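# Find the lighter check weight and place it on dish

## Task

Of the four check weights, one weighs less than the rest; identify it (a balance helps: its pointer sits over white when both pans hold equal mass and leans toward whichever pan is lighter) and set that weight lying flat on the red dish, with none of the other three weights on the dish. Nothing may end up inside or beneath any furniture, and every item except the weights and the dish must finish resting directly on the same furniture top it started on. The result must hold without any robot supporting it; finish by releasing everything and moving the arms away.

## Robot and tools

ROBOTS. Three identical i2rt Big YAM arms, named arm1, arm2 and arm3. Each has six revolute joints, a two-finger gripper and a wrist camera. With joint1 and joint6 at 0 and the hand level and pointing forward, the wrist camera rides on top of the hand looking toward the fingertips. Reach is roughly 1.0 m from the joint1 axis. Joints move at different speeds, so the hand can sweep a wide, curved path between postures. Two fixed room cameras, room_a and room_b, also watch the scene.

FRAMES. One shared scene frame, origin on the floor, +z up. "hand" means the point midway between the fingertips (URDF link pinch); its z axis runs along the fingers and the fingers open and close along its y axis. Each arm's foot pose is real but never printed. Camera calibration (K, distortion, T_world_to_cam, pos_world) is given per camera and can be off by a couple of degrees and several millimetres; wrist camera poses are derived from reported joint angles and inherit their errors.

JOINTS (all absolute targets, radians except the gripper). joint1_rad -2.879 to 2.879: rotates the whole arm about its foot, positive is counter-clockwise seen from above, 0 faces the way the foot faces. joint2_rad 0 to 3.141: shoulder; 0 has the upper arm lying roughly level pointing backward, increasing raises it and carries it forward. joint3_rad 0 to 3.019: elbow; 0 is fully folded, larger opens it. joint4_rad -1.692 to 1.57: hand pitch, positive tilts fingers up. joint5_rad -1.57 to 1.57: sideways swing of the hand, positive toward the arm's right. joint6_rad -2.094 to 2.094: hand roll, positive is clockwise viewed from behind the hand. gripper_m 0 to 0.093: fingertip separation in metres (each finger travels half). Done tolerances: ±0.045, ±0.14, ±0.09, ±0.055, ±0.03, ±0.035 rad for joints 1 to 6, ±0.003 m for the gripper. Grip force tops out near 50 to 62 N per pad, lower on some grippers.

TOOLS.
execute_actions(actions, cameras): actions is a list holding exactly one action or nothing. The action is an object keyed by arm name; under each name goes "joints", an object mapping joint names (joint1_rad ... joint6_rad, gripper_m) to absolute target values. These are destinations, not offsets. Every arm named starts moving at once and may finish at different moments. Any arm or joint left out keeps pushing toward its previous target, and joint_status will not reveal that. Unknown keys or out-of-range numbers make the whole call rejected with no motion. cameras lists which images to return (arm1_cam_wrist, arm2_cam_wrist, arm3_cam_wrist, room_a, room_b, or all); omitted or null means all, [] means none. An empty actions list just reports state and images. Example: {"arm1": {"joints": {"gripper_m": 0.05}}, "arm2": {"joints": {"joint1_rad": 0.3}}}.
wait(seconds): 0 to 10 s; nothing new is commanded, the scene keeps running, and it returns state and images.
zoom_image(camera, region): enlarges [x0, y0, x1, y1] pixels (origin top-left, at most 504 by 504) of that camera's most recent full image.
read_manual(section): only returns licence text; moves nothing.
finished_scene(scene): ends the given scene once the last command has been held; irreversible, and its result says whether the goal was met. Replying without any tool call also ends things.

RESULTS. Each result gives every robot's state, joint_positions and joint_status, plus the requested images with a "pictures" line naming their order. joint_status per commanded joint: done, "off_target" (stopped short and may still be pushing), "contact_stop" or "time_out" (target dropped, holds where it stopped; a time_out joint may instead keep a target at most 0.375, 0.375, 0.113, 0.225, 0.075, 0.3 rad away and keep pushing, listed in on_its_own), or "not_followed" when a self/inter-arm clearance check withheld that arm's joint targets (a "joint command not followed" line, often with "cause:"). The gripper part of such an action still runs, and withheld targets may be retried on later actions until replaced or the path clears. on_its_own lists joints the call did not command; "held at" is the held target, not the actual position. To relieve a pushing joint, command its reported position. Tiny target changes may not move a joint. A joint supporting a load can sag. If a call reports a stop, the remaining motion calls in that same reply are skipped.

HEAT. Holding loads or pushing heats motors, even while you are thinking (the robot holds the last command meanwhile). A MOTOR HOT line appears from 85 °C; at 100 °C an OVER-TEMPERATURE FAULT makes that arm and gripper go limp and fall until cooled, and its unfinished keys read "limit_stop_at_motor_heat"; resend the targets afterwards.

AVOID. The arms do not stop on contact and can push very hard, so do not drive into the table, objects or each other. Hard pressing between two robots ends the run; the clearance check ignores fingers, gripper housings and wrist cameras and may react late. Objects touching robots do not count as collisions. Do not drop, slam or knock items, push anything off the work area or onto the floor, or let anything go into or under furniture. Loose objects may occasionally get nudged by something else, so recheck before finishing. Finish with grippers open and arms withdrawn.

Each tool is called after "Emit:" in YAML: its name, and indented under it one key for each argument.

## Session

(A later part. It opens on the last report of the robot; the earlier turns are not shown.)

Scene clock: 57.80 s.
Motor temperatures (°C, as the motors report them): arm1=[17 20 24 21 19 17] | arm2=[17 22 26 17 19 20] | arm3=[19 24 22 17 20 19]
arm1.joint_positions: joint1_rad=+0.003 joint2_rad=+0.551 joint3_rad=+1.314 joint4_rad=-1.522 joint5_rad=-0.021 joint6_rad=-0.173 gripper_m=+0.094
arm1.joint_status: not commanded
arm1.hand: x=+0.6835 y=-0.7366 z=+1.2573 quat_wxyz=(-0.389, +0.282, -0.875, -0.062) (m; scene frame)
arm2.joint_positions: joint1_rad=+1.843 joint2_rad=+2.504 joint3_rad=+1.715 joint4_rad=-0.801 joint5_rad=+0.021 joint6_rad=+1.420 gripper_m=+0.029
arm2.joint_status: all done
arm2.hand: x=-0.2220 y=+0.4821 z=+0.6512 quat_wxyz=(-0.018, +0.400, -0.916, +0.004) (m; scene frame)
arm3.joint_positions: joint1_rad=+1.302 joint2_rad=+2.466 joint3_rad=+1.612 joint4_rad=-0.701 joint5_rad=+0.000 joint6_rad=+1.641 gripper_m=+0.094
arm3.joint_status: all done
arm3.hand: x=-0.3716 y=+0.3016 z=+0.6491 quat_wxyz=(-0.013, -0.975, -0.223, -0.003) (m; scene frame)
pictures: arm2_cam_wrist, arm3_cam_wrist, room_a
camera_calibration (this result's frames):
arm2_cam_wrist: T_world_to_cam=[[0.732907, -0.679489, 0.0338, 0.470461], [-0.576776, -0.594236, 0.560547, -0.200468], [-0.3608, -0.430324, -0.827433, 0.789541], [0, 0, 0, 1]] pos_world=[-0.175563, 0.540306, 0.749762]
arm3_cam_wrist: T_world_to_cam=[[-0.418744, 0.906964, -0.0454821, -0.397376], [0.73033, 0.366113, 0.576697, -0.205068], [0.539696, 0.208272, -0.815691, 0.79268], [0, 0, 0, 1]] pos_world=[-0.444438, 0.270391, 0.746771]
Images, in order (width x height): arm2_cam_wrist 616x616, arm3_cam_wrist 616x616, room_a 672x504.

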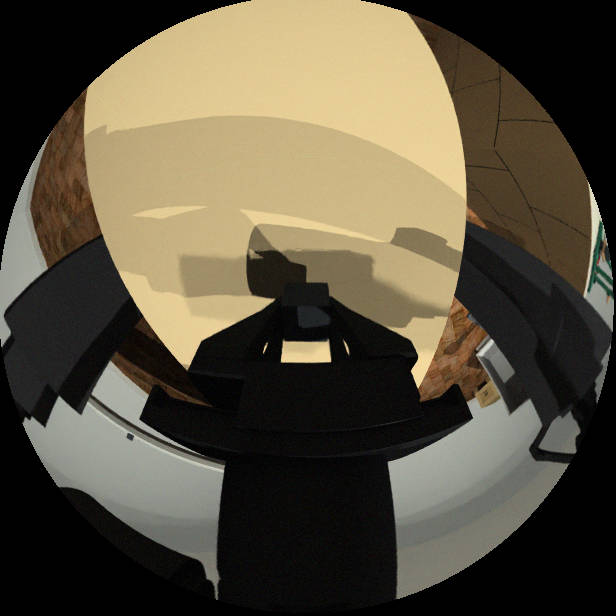

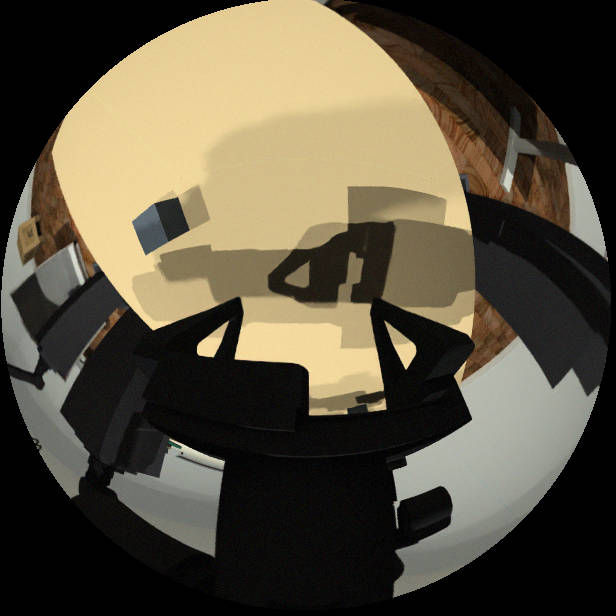

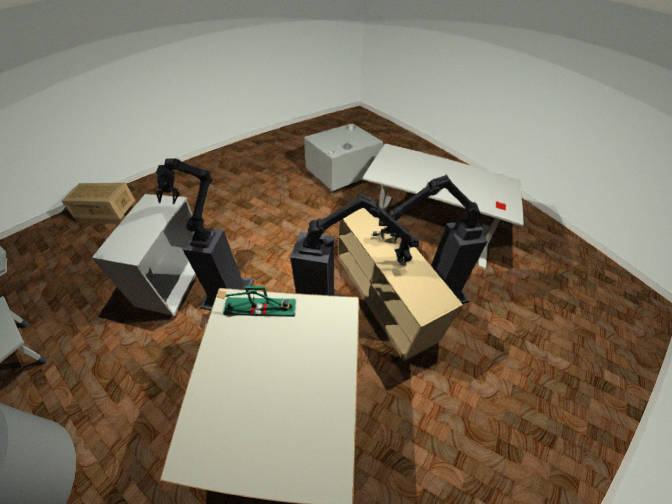

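Emit:
execute_actions:
  actions: []

Scene clock: 59.37 s.
Motor temperatures (°C, as the motors report them): arm1=[17 20 24 21 19 17] | arm2=[17 22 26 17 19 20] | arm3=[19 24 22 17 20 19]
arm1.joint_positions: joint1_rad=+0.003 joint2_rad=+0.551 joint3_rad=+1.314 joint4_rad=-1.522 joint5_rad=-0.021 joint6_rad=-0.173 gripper_m=+0.094
arm1.joint_status: not commanded
arm1.hand: x=+0.6835 y=-0.7366 z=+1.2573 quat_wxyz=(-0.389, +0.282, -0.875, -0.062) (m; scene frame)
arm2.joint_positions: joint1_rad=+1.843 joint2_rad=+2.504 joint3_rad=+1.715 joint4_rad=-0.801 joint5_rad=+0.021 joint6_rad=+1.421 gripper_m=+0.029
arm2.joint_status: all done
arm2.hand: x=-0.2220 y=+0.4821 z=+0.6512 quat_wxyz=(-0.018, +0.400, -0.916, +0.004) (m; scene frame)
arm3.joint_positions: joint1_rad=+1.302 joint2_rad=+2.466 joint3_rad=+1.612 joint4_rad=-0.701 joint5_rad=+0.000 joint6_rad=+1.642 gripper_m=+0.094
arm3.joint_status: all done
arm3.hand: x=-0.3716 y=+0.3016 z=+0.6491 quat_wxyz=(-0.013, -0.975, -0.223, -0.003) (m; scene frame)
pictures: arm1_cam_wrist, arm2_cam_wrist, arm3_cam_wrist, room_a, room_b
camera_calibration (this result's frames):
arm1_cam_wrist: T_world_to_cam=[[0.542778, -0.833333, 0.104633, -1.11972], [-0.813242, -0.552596, -0.182416, 0.380354], [0.209833, 0.0139198, -0.977638, 1.21734], [0, 0, 0, 1]] pos_world=[0.661642, -0.739863, 1.37666]
arm2_cam_wrist: T_world_to_cam=[[0.732648, -0.679769, 0.0337885, 0.470546], [-0.577001, -0.594024, 0.56054, -0.200616], [-0.360966, -0.430175, -0.827438, 0.789435], [0, 0, 0, 1]] pos_world=[-0.175541, 0.540287, 0.749763]
arm3_cam_wrist: T_world_to_cam=[[-0.418398, 0.907124, -0.0454816, -0.397296], [0.730464, 0.365831, 0.576706, -0.204939], [0.539782, 0.20807, -0.815685, 0.79277], [0, 0, 0, 1]] pos_world=[-0.444451, 0.270418, 0.74677]
Images, in order (width x height): arm1_cam_wrist 616x616, arm2_cam_wrist 616x616, arm3_cam_wrist 616x616, room_a 672x504, room_b 672x504.

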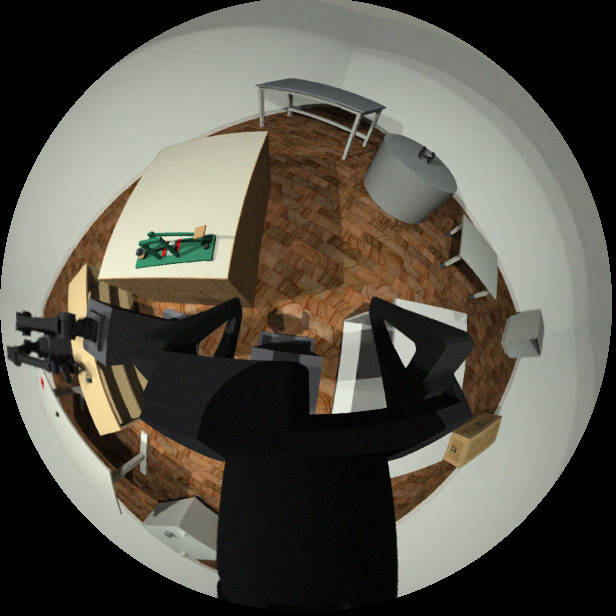

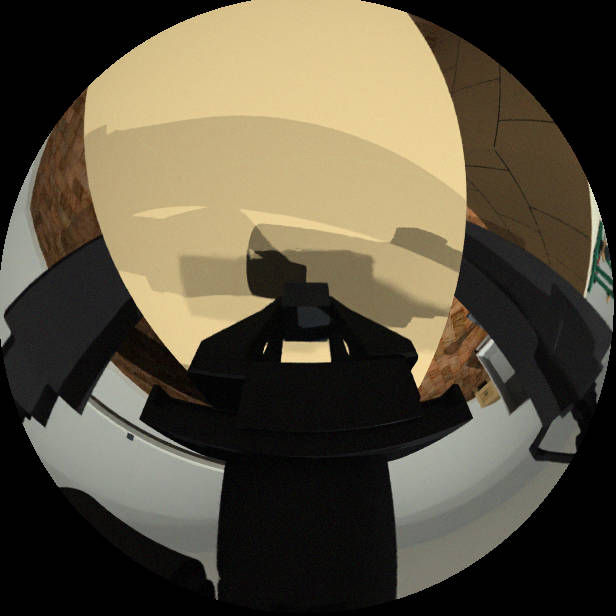

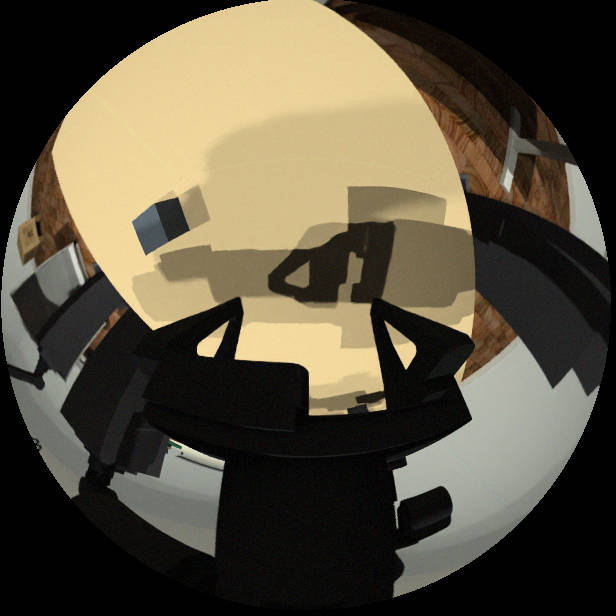

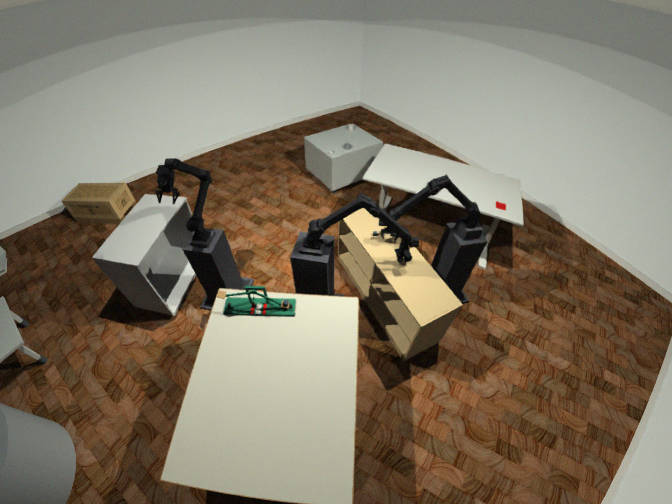

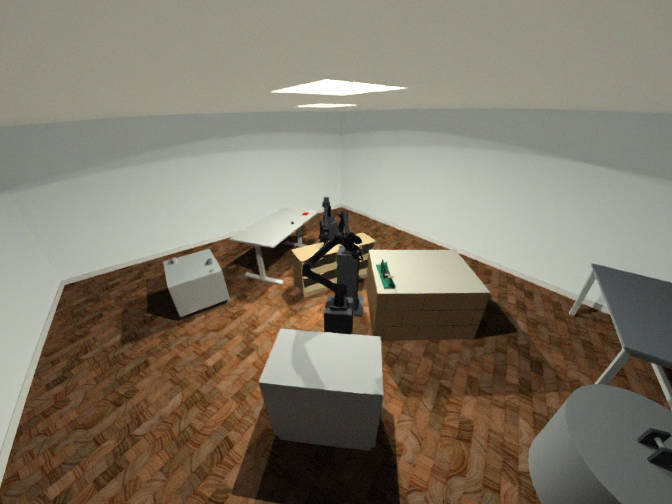

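Emit:
zoom_image:
  camera: "arm2_cam_wrist"
  region: [230, 210, 380, 360]

Emit:
zoom_image:
  camera: "room_a"
  region: [340, 190, 460, 290]

Emit:
zoom_image:
  camera: "arm3_cam_wrist"
  region: [100, 170, 420, 430]

Region (230, 210, 380, 360) of arm2_cam_wrist's 616x616 image, scaled by 3.360, with more detail than that image has.

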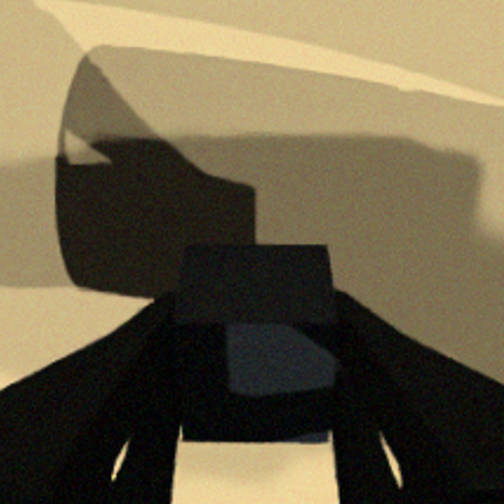

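Region (340, 190, 460, 290) of room_a's 672x504 image, scaled by 4.200, with more detail than that image has.

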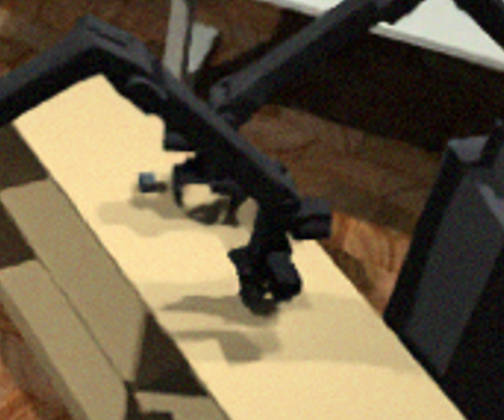

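Region (100, 170, 420, 430) of arm3_cam_wrist's 616x616 image, scaled by 1.575, with more detail than that image has; it fills the top 410 rows of this view, and the rest is white.

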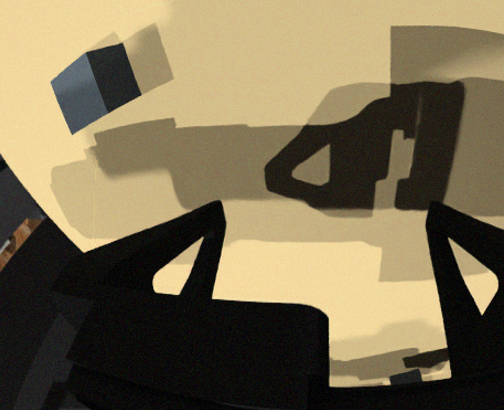

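Emit:
zoom_image:
  camera: "arm3_cam_wrist"
  region: [210, 230, 330, 350]

Emit:
zoom_image:
  camera: "arm3_cam_wrist"
  region: [120, 170, 220, 270]

Region (210, 230, 330, 350) of arm3_cam_wrist's 616x616 image, scaled by 4.200, with more detail than that image has.

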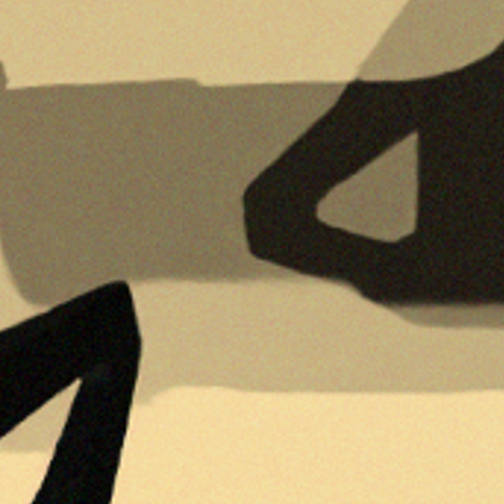

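Region (120, 170, 220, 270) of arm3_cam_wrist's 616x616 image, scaled by 5.040, with more detail than that image has.

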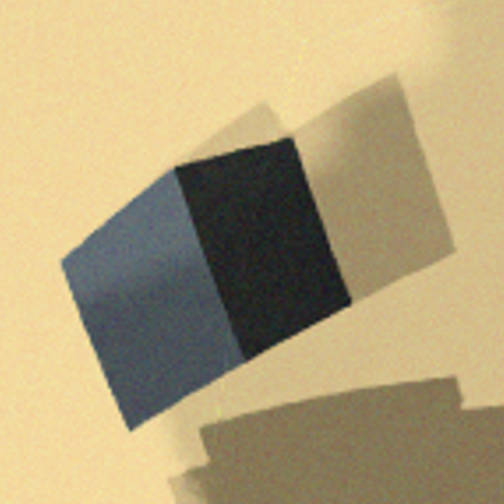

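Emit:
execute_actions:
  actions:
    - {"arm2": {"joints": {"joint2_rad": 2.504, "joint3_rad": 1.656, "joint4_rad": -0.712}}, "arm3": {"joints": {"joint1_rad": 1.38, "joint2_rad": 2.466, "joint3_rad": 1.57, "joint4_rad": -0.652}}}
  cameras: ["arm2_cam_wrist", "arm3_cam_wrist", "room_a"]

Scene clock: 71.97 s.
Motor temperatures (°C, as the motors report them): arm1=[17 20 24 21 19 17] | arm2=[17 23 26 17 19 20] | arm3=[19 25 22 17 20 19]
arm1.joint_positions: joint1_rad=+0.003 joint2_rad=+0.551 joint3_rad=+1.314 joint4_rad=-1.522 joint5_rad=-0.021 joint6_rad=-0.173 gripper_m=+0.094
arm1.joint_status: not commanded
arm1.hand: x=+0.6835 y=-0.7366 z=+1.2573 quat_wxyz=(-0.389, +0.282, -0.875, -0.062) (m; scene frame)
arm2.joint_positions: joint1_rad=+1.843 joint2_rad=+2.504 joint3_rad=+1.649 joint4_rad=-0.722 joint5_rad=+0.021 joint6_rad=+1.421 gripper_m=+0.029
arm2.joint_status: all done
arm2.hand: x=-0.2124 y=+0.4703 z=+0.6339 quat_wxyz=(-0.016, +0.400, -0.917, -0.002) (m; scene frame)
arm3.joint_positions: joint1_rad=+1.389 joint2_rad=+2.466 joint3_rad=+1.568 joint4_rad=-0.668 joint5_rad=+0.000 joint6_rad=+1.642 gripper_m=+0.094
arm3.joint_status: all done
arm3.hand: x=-0.3351 y=+0.3432 z=+0.6380 quat_wxyz=(-0.007, -0.964, -0.265, -0.002) (m; scene frame)
pictures: arm2_cam_wrist, arm3_cam_wrist, room_a
camera_calibration (this result's frames):
arm2_cam_wrist: T_world_to_cam=[[0.732714, -0.680214, 0.0209585, 0.46441], [-0.572612, -0.59958, 0.559123, -0.187944], [-0.367757, -0.421678, -0.82882, 0.769016], [0, 0, 0, 1]] pos_world=[-0.165088, 0.527488, 0.732726]
arm3_cam_wrist: T_world_to_cam=[[-0.496219, 0.86753, -0.0340248, -0.440095], [0.700044, 0.422984, 0.575346, -0.269426], [0.513522, 0.261679, -0.817202, 0.729073], [0, 0, 0, 1]] pos_world=[-0.404168, 0.304976, 0.73584]
Images, in order (width x height): arm2_cam_wrist 616x616, arm3_cam_wrist 616x616, room_a 672x504.

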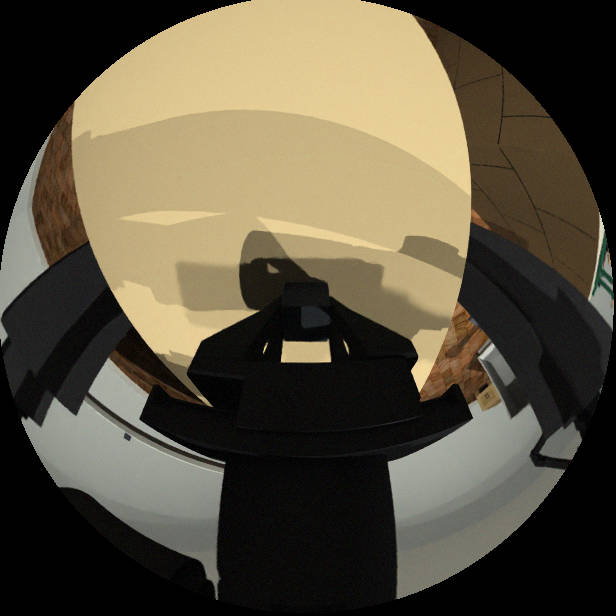

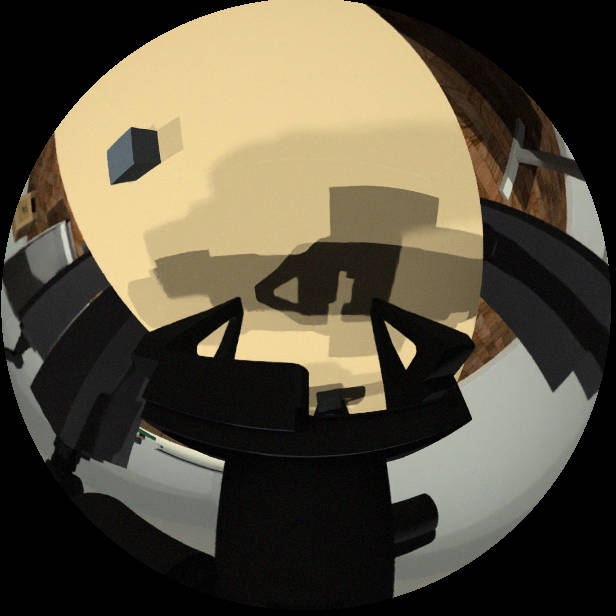

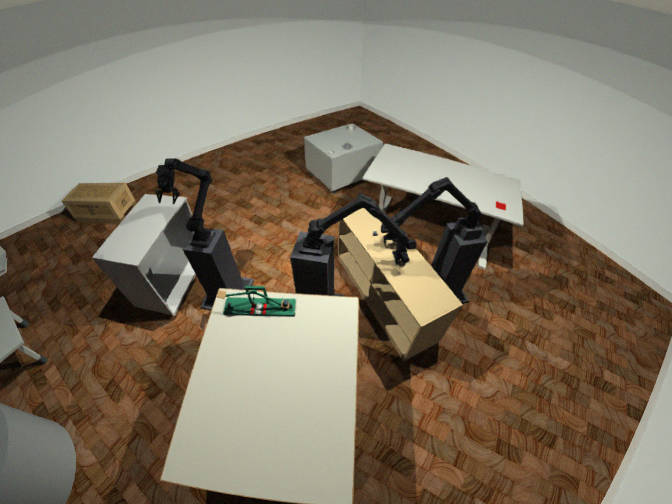

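Emit:
zoom_image:
  camera: "arm2_cam_wrist"
  region: [260, 240, 360, 340]

Emit:
zoom_image:
  camera: "arm3_cam_wrist"
  region: [295, 350, 395, 430]

Region (260, 240, 360, 340) of arm2_cam_wrist's 616x616 image, scaled by 5.040, with more detail than that image has.

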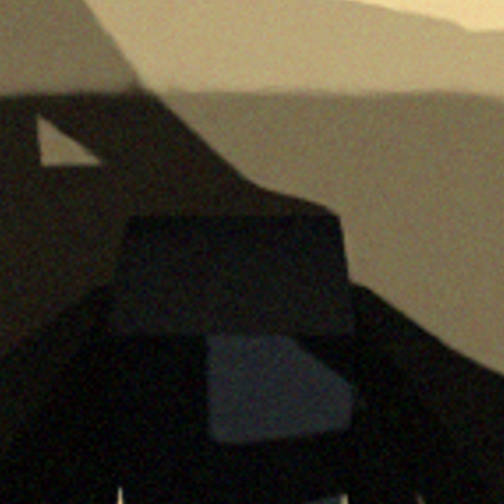

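Region (295, 350, 395, 430) of arm3_cam_wrist's 616x616 image, scaled by 5.040, with more detail than that image has; it fills the top 403 rows of this view, and the rest is white.

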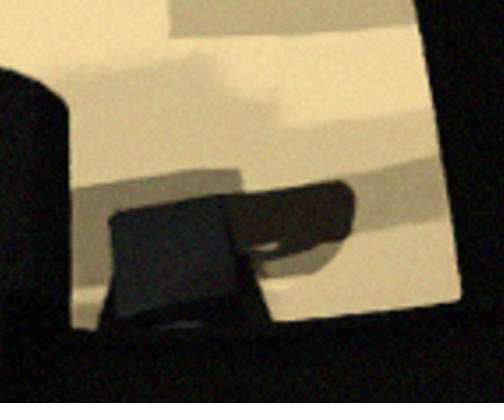

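Emit:
execute_actions:
  actions:
    - {"arm2": {"joints": {"gripper_m": 0.093, "joint1_rad": 1.565, "joint2_rad": 2.24}}, "arm3": {"joints": {"joint1_rad": 1.652, "joint6_rad": 1.61, "gripper_m": 0.062}}}
  cameras: ["arm2_cam_wrist", "arm3_cam_wrist", "room_a"]

Scene clock: 77.83 s.
Motor temperatures (°C, as the motors report them): arm1=[17 20 24 21 19 17] | arm2=[17 23 26 17 19 20] | arm3=[19 25 22 17 20 19]
arm1.joint_positions: joint1_rad=+0.003 joint2_rad=+0.551 joint3_rad=+1.314 joint4_rad=-1.522 joint5_rad=-0.021 joint6_rad=-0.173 gripper_m=+0.094
arm1.joint_status: not commanded
arm1.hand: x=+0.6835 y=-0.7366 z=+1.2573 quat_wxyz=(-0.389, +0.282, -0.875, -0.062) (m; scene frame)
arm2.joint_positions: joint1_rad=+1.573 joint2_rad=+2.220 joint3_rad=+1.648 joint4_rad=-0.715 joint5_rad=+0.021 joint6_rad=+1.421 gripper_m=+0.093
arm2.joint_status: all done
arm2.hand: x=-0.1020 y=+0.6254 z=+0.8170 quat_wxyz=(+0.003, +0.269, -0.952, -0.145) (m; scene frame)
arm3.joint_positions: joint1_rad=+1.646 joint2_rad=+2.466 joint3_rad=+1.568 joint4_rad=-0.666 joint5_rad=-0.001 joint6_rad=+1.623 gripper_m=+0.062
arm3.joint_status: all done
arm3.hand: x=-0.2209 y=+0.4462 z=+0.6375 quat_wxyz=(-0.008, -0.918, -0.396, -0.002) (m; scene frame)
pictures: arm2_cam_wrist, arm3_cam_wrist, room_a
joint command not followed: on one or more control steps a check withheld the commanded joint targets of the arm3 arm, and it was not sent them on those steps.
cause: the commanded joint targets would bring a part of the robot too close to another arm (this arm's wrist (the part past joint 4) and the other arm's wrist (the part past joint 4)); next, command targets that bring no part of the robot closer to that arm.
camera_calibration (this result's frames):
arm2_cam_wrist: T_world_to_cam=[[0.512817, -0.816366, -0.26564, 0.78205], [-0.647921, -0.571036, 0.5041, -0.114711], [-0.56322, -0.0863971, -0.821778, 0.791419], [0, 0, 0, 1]] pos_world=[-0.0296293, 0.641312, 0.91594]
arm3_cam_wrist: T_world_to_cam=[[-0.714002, 0.699264, -0.035097, -0.445085], [0.558445, 0.599018, 0.573862, -0.501479], [0.422305, 0.390139, -0.8182, 0.566209], [0, 0, 0, 1]] pos_world=[-0.276856, 0.390726, 0.735431]
Images, in order (width x height): arm2_cam_wrist 616x616, arm3_cam_wrist 616x616, room_a 672x504.

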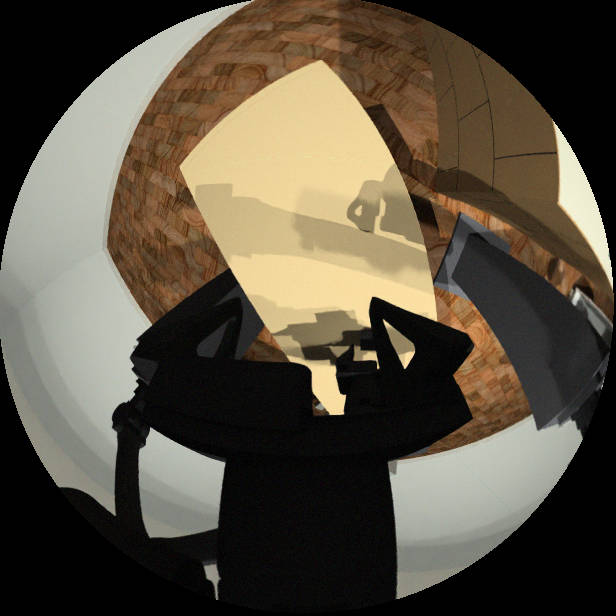

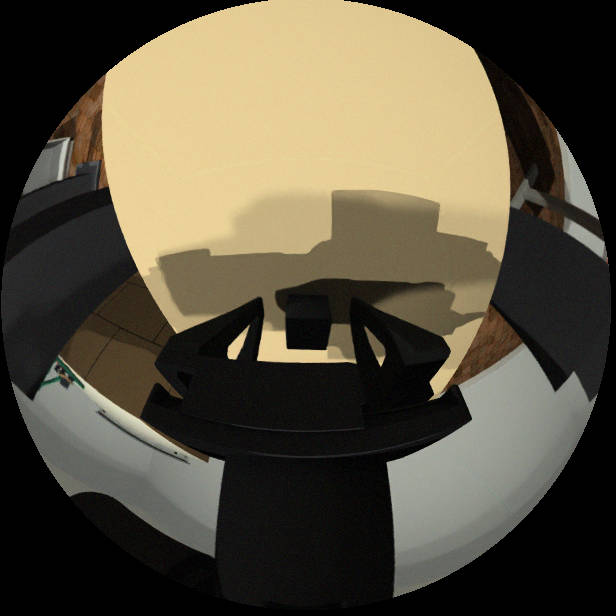

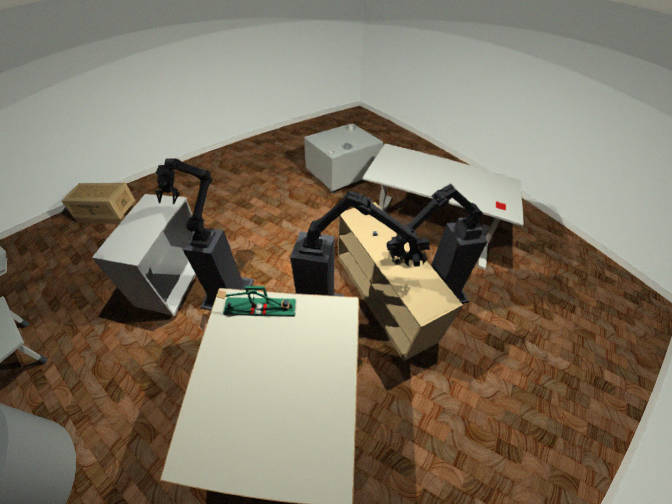

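Emit:
zoom_image:
  camera: "arm3_cam_wrist"
  region: [240, 260, 380, 380]

Region (240, 260, 380, 380) of arm3_cam_wrist's 616x616 image, scaled by 3.600, with more detail than that image has; it fills the top 432 rows of this view, and the rest is white.

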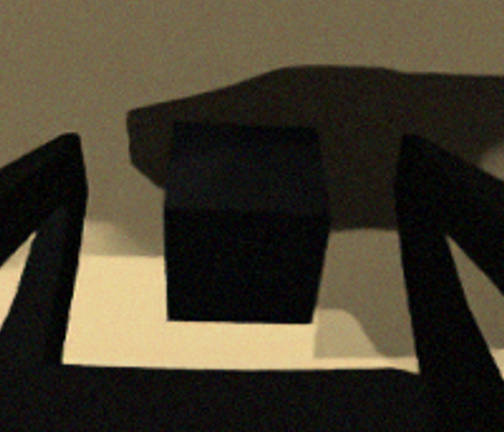

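Emit:
execute_actions:
  actions:
    - {"arm3": {"joints": {"joint1_rad": 1.674, "joint6_rad": 1.645, "gripper_m": 0.038}}}
  cameras: ["arm3_cam_wrist", "room_a"]

Scene clock: 82.40 s.
Motor temperatures (°C, as the motors report them): arm1=[17 20 24 21 19 17] | arm2=[17 23 26 17 19 20] | arm3=[19 25 22 17 20 19]
arm1.joint_positions: joint1_rad=+0.003 joint2_rad=+0.551 joint3_rad=+1.314 joint4_rad=-1.522 joint5_rad=-0.021 joint6_rad=-0.173 gripper_m=+0.094
arm1.joint_status: not commanded
arm1.hand: x=+0.6835 y=-0.7366 z=+1.2573 quat_wxyz=(-0.389, +0.282, -0.875, -0.062) (m; scene frame)
arm2.joint_positions: joint1_rad=+1.573 joint2_rad=+2.220 joint3_rad=+1.648 joint4_rad=-0.715 joint5_rad=+0.021 joint6_rad=+1.421 gripper_m=+0.093
arm2.joint_status: not commanded
arm2.hand: x=-0.1020 y=+0.6254 z=+0.8170 quat_wxyz=(+0.003, +0.269, -0.952, -0.145) (m; scene frame)
arm3.joint_positions: joint1_rad=+1.668 joint2_rad=+2.466 joint3_rad=+1.568 joint4_rad=-0.666 joint5_rad=-0.001 joint6_rad=+1.632 gripper_m=+0.038
arm3.joint_status: all done
arm3.hand: x=-0.2125 y=+0.4562 z=+0.6374 quat_wxyz=(-0.008, -0.916, -0.402, -0.002) (m; scene frame)
pictures: arm3_cam_wrist, room_a
camera_calibration (this result's frames):
arm3_cam_wrist: T_world_to_cam=[[-0.723278, 0.689668, -0.0350239, -0.443773], [0.550463, 0.606428, 0.573791, -0.517125], [0.416965, 0.395731, -0.818253, 0.555077], [0, 0, 0, 1]] pos_world=[-0.267761, 0.399994, 0.735372]
Images, in order (width x height): arm3_cam_wrist 616x616, room_a 672x504.

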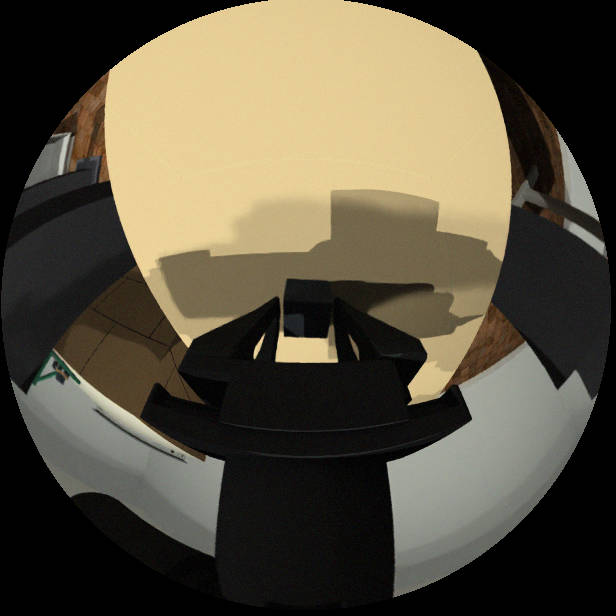

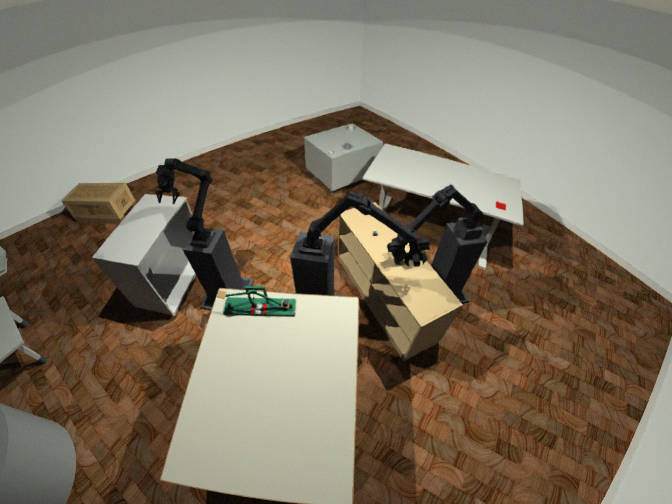

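Emit:
zoom_image:
  camera: "arm3_cam_wrist"
  region: [250, 260, 370, 370]

Emit:
zoom_image:
  camera: "room_a"
  region: [340, 130, 540, 290]

Region (250, 260, 370, 370) of arm3_cam_wrist's 616x616 image, scaled by 4.200, with more detail than that image has; it fills the top 462 rows of this view, and the rest is white.

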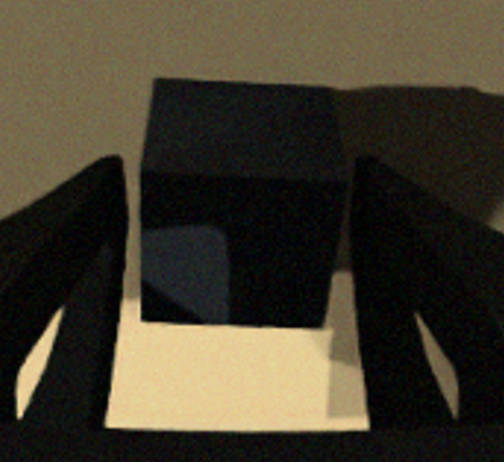

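Region (340, 130, 540, 290) of room_a's 672x504 image, scaled by 2.520, with more detail than that image has; it fills the top 403 rows of this view, and the rest is white.

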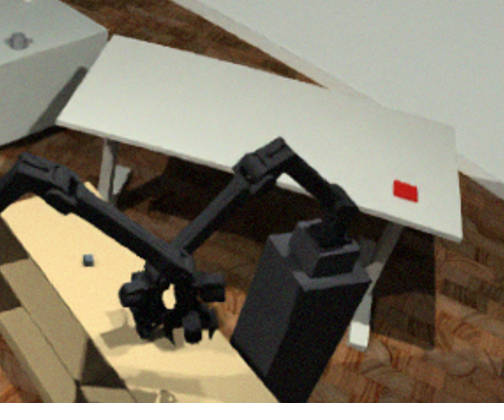

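Emit:
execute_actions:
  actions:
    - {"arm3": {"joints": {"gripper_m": 0.02, "joint1_rad": -1.01, "joint2_rad": 2.291, "joint3_rad": 1.772, "joint4_rad": -1.025, "joint6_rad": 1.17}}, "arm2": {"joints": {"joint1_rad": 1.2, "joint2_rad": 1.4}}}
  cameras: ["arm3_cam_wrist", "room_a", "room_b"]

Scene clock: 88.90 s.
Motor temperatures (°C, as the motors report them): arm1=[17 20 24 21 19 17] | arm2=[17 22 26 17 19 20] | arm3=[19 26 22 17 20 19]
arm1.joint_positions: joint1_rad=+0.003 joint2_rad=+0.551 joint3_rad=+1.314 joint4_rad=-1.522 joint5_rad=-0.021 joint6_rad=-0.173 gripper_m=+0.094
arm1.joint_status: not commanded
arm1.hand: x=+0.6835 y=-0.7366 z=+1.2573 quat_wxyz=(-0.389, +0.282, -0.875, -0.062) (m; scene frame)
arm2.joint_positions: joint1_rad=+1.208 joint2_rad=+1.397 joint3_rad=+1.651 joint4_rad=-0.715 joint5_rad=+0.020 joint6_rad=+1.421 gripper_m=+0.093
arm2.joint_status: all done
arm2.hand: x=+0.1434 y=+0.5922 z=+1.3718 quat_wxyz=(-0.042, +0.076, -0.844, -0.529) (m; scene frame)
arm3.joint_positions: joint1_rad=-1.009 joint2_rad=+2.276 joint3_rad=+1.770 joint4_rad=-1.010 joint5_rad=+0.002 joint6_rad=+1.182 gripper_m=+0.029
arm3.joint_status: gripper_m off_target (ended at +0.029, target +0.020); the others done
arm3.hand: x=-1.3282 y=+0.9817 z=+0.8020 quat_wxyz=(-0.014, -0.764, +0.644, +0.020) (m; scene frame)
pictures: arm3_cam_wrist, room_a, room_b
camera_calibration (this result's frames):
arm3_cam_wrist: T_world_to_cam=[[0.986141, 0.152067, -0.0663498, 1.21597], [0.16271, -0.808228, 0.565944, 0.563937], [0.0324357, -0.568896, -0.821769, 1.3861], [0, 0, 0, 1]] pos_world=[-1.33583, 1.05943, 0.900578]
Images, in order (width x height): arm3_cam_wrist 616x616, room_a 672x504, room_b 672x504.

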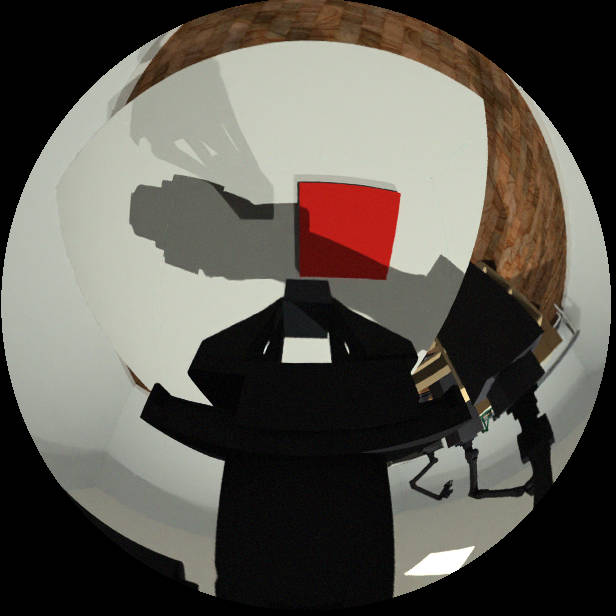

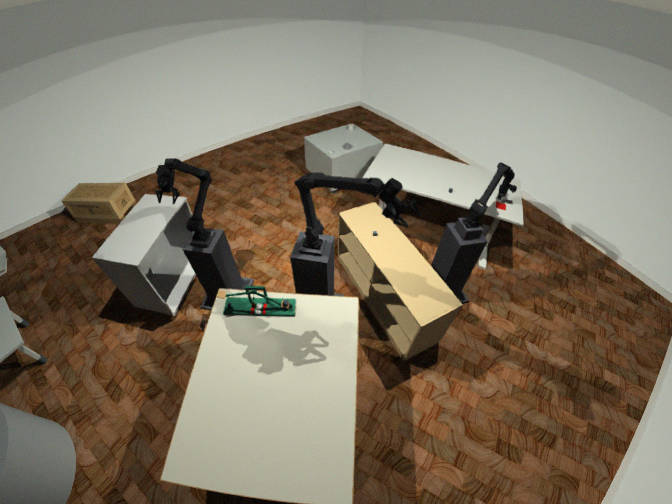

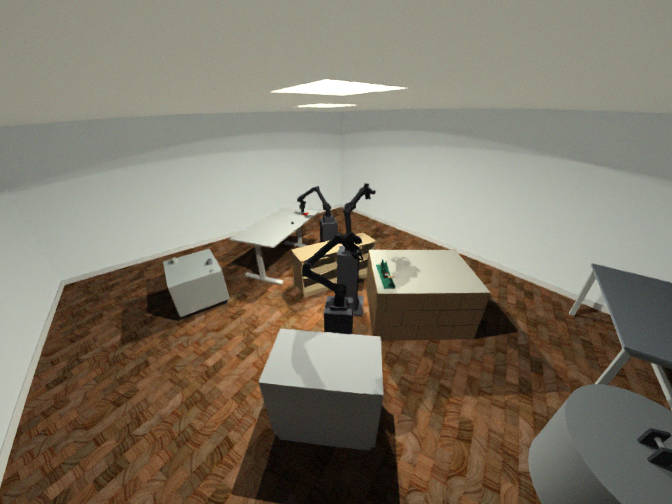

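Emit:
zoom_image:
  camera: "arm3_cam_wrist"
  region: [280, 165, 420, 305]

Emit:
zoom_image:
  camera: "arm3_cam_wrist"
  region: [260, 265, 360, 365]

Emit:
zoom_image:
  camera: "arm3_cam_wrist"
  region: [200, 140, 310, 250]

Region (280, 165, 420, 305) of arm3_cam_wrist's 616x616 image, scaled by 3.600, with more detail than that image has.

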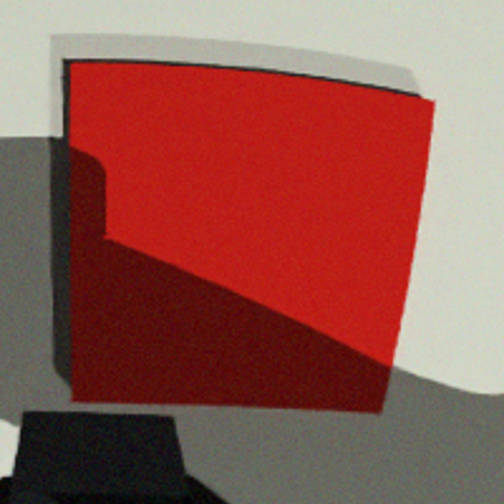

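Region (260, 265, 360, 365) of arm3_cam_wrist's 616x616 image, scaled by 5.040, with more detail than that image has.

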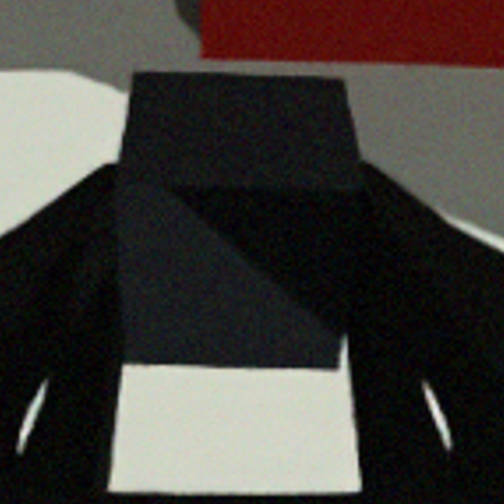

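Region (200, 140, 310, 250) of arm3_cam_wrist's 616x616 image, scaled by 4.582, with more detail than that image has.

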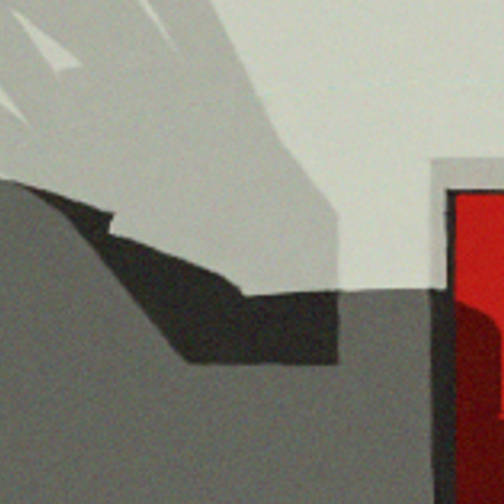

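Emit:
execute_actions:
  actions:
    - {"arm3": {"joints": {"joint1_rad": -1.085, "joint2_rad": 2.276, "joint3_rad": 1.627, "joint4_rad": -0.842, "joint6_rad": 1.07}}}
  cameras: ["arm3_cam_wrist", "room_a"]

Scene clock: 101.20 s.
Motor temperatures (°C, as the motors report them): arm1=[17 20 25 21 19 17] | arm2=[17 21 27 18 19 20] | arm3=[19 26 22 17 20 19]
arm1.joint_positions: joint1_rad=+0.003 joint2_rad=+0.551 joint3_rad=+1.314 joint4_rad=-1.522 joint5_rad=-0.021 joint6_rad=-0.173 gripper_m=+0.094
arm1.joint_status: not commanded
arm1.hand: x=+0.6835 y=-0.7366 z=+1.2573 quat_wxyz=(-0.389, +0.282, -0.875, -0.062) (m; scene frame)
arm2.joint_positions: joint1_rad=+1.208 joint2_rad=+1.397 joint3_rad=+1.651 joint4_rad=-0.715 joint5_rad=+0.020 joint6_rad=+1.421 gripper_m=+0.093
arm2.joint_status: not commanded
arm2.hand: x=+0.1434 y=+0.5922 z=+1.3718 quat_wxyz=(-0.042, +0.076, -0.844, -0.529) (m; scene frame)
arm3.joint_positions: joint1_rad=-1.092 joint2_rad=+2.273 joint3_rad=+1.621 joint4_rad=-0.858 joint5_rad=-0.001 joint6_rad=+1.083 gripper_m=+0.029
arm3.joint_status: all done
arm3.hand: x=-1.2856 y=+1.0258 z=+0.7561 quat_wxyz=(-0.015, -0.769, +0.639, +0.023) (m; scene frame)
pictures: arm3_cam_wrist, room_a
camera_calibration (this result's frames):
arm3_cam_wrist: T_world_to_cam=[[0.983381, 0.166978, -0.0712796, 1.14912], [0.177914, -0.808046, 0.561612, 0.641232], [0.0361796, -0.56496, -0.824325, 1.37472], [0, 0, 0, 1]] pos_world=[-1.29384, 1.10293, 0.855]
Images, in order (width x height): arm3_cam_wrist 616x616, room_a 672x504.

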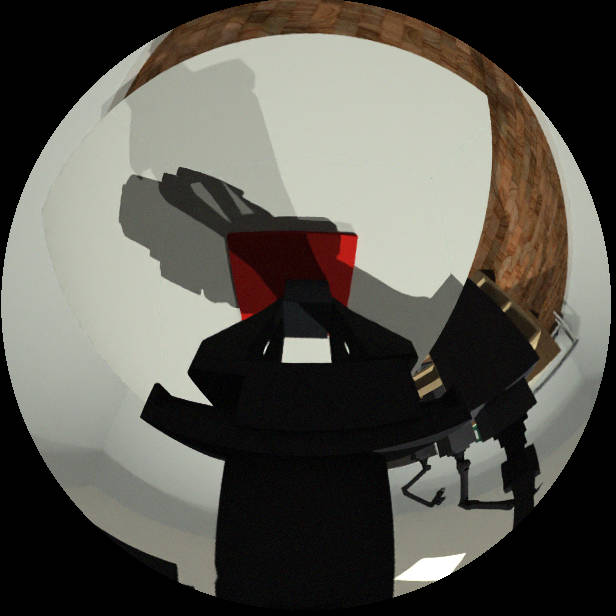

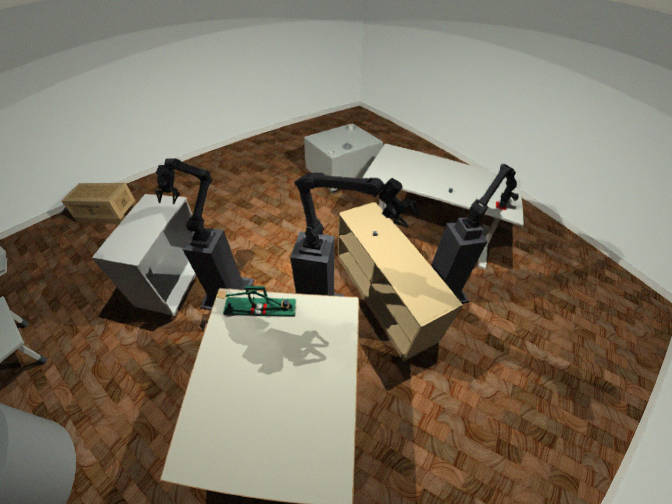

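Emit:
zoom_image:
  camera: "arm3_cam_wrist"
  region: [215, 215, 375, 355]

Emit:
zoom_image:
  camera: "arm3_cam_wrist"
  region: [290, 250, 350, 310]

Region (215, 215, 375, 355) of arm3_cam_wrist's 616x616 image, scaled by 3.150, with more detail than that image has; it fills the top 441 rows of this view, and the rest is white.

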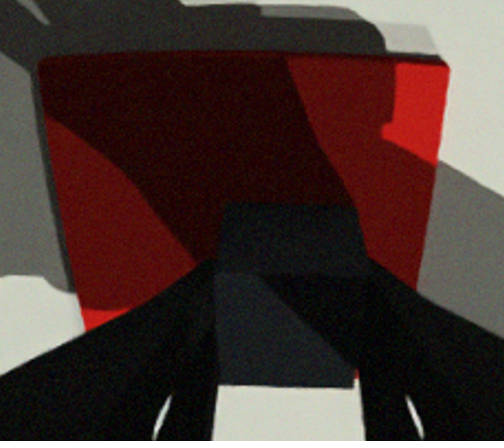

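Region (290, 250, 350, 310) of arm3_cam_wrist's 616x616 image, scaled by 8.400, with more detail than that image has.

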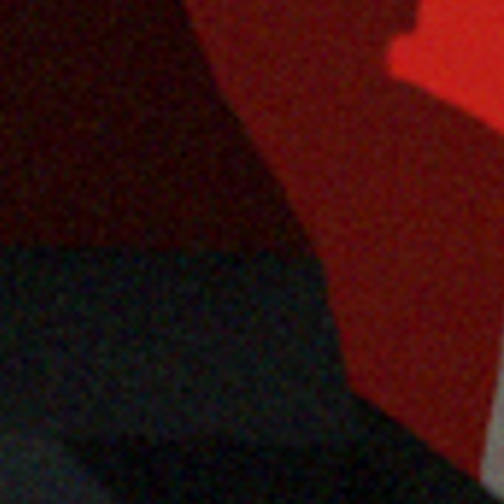

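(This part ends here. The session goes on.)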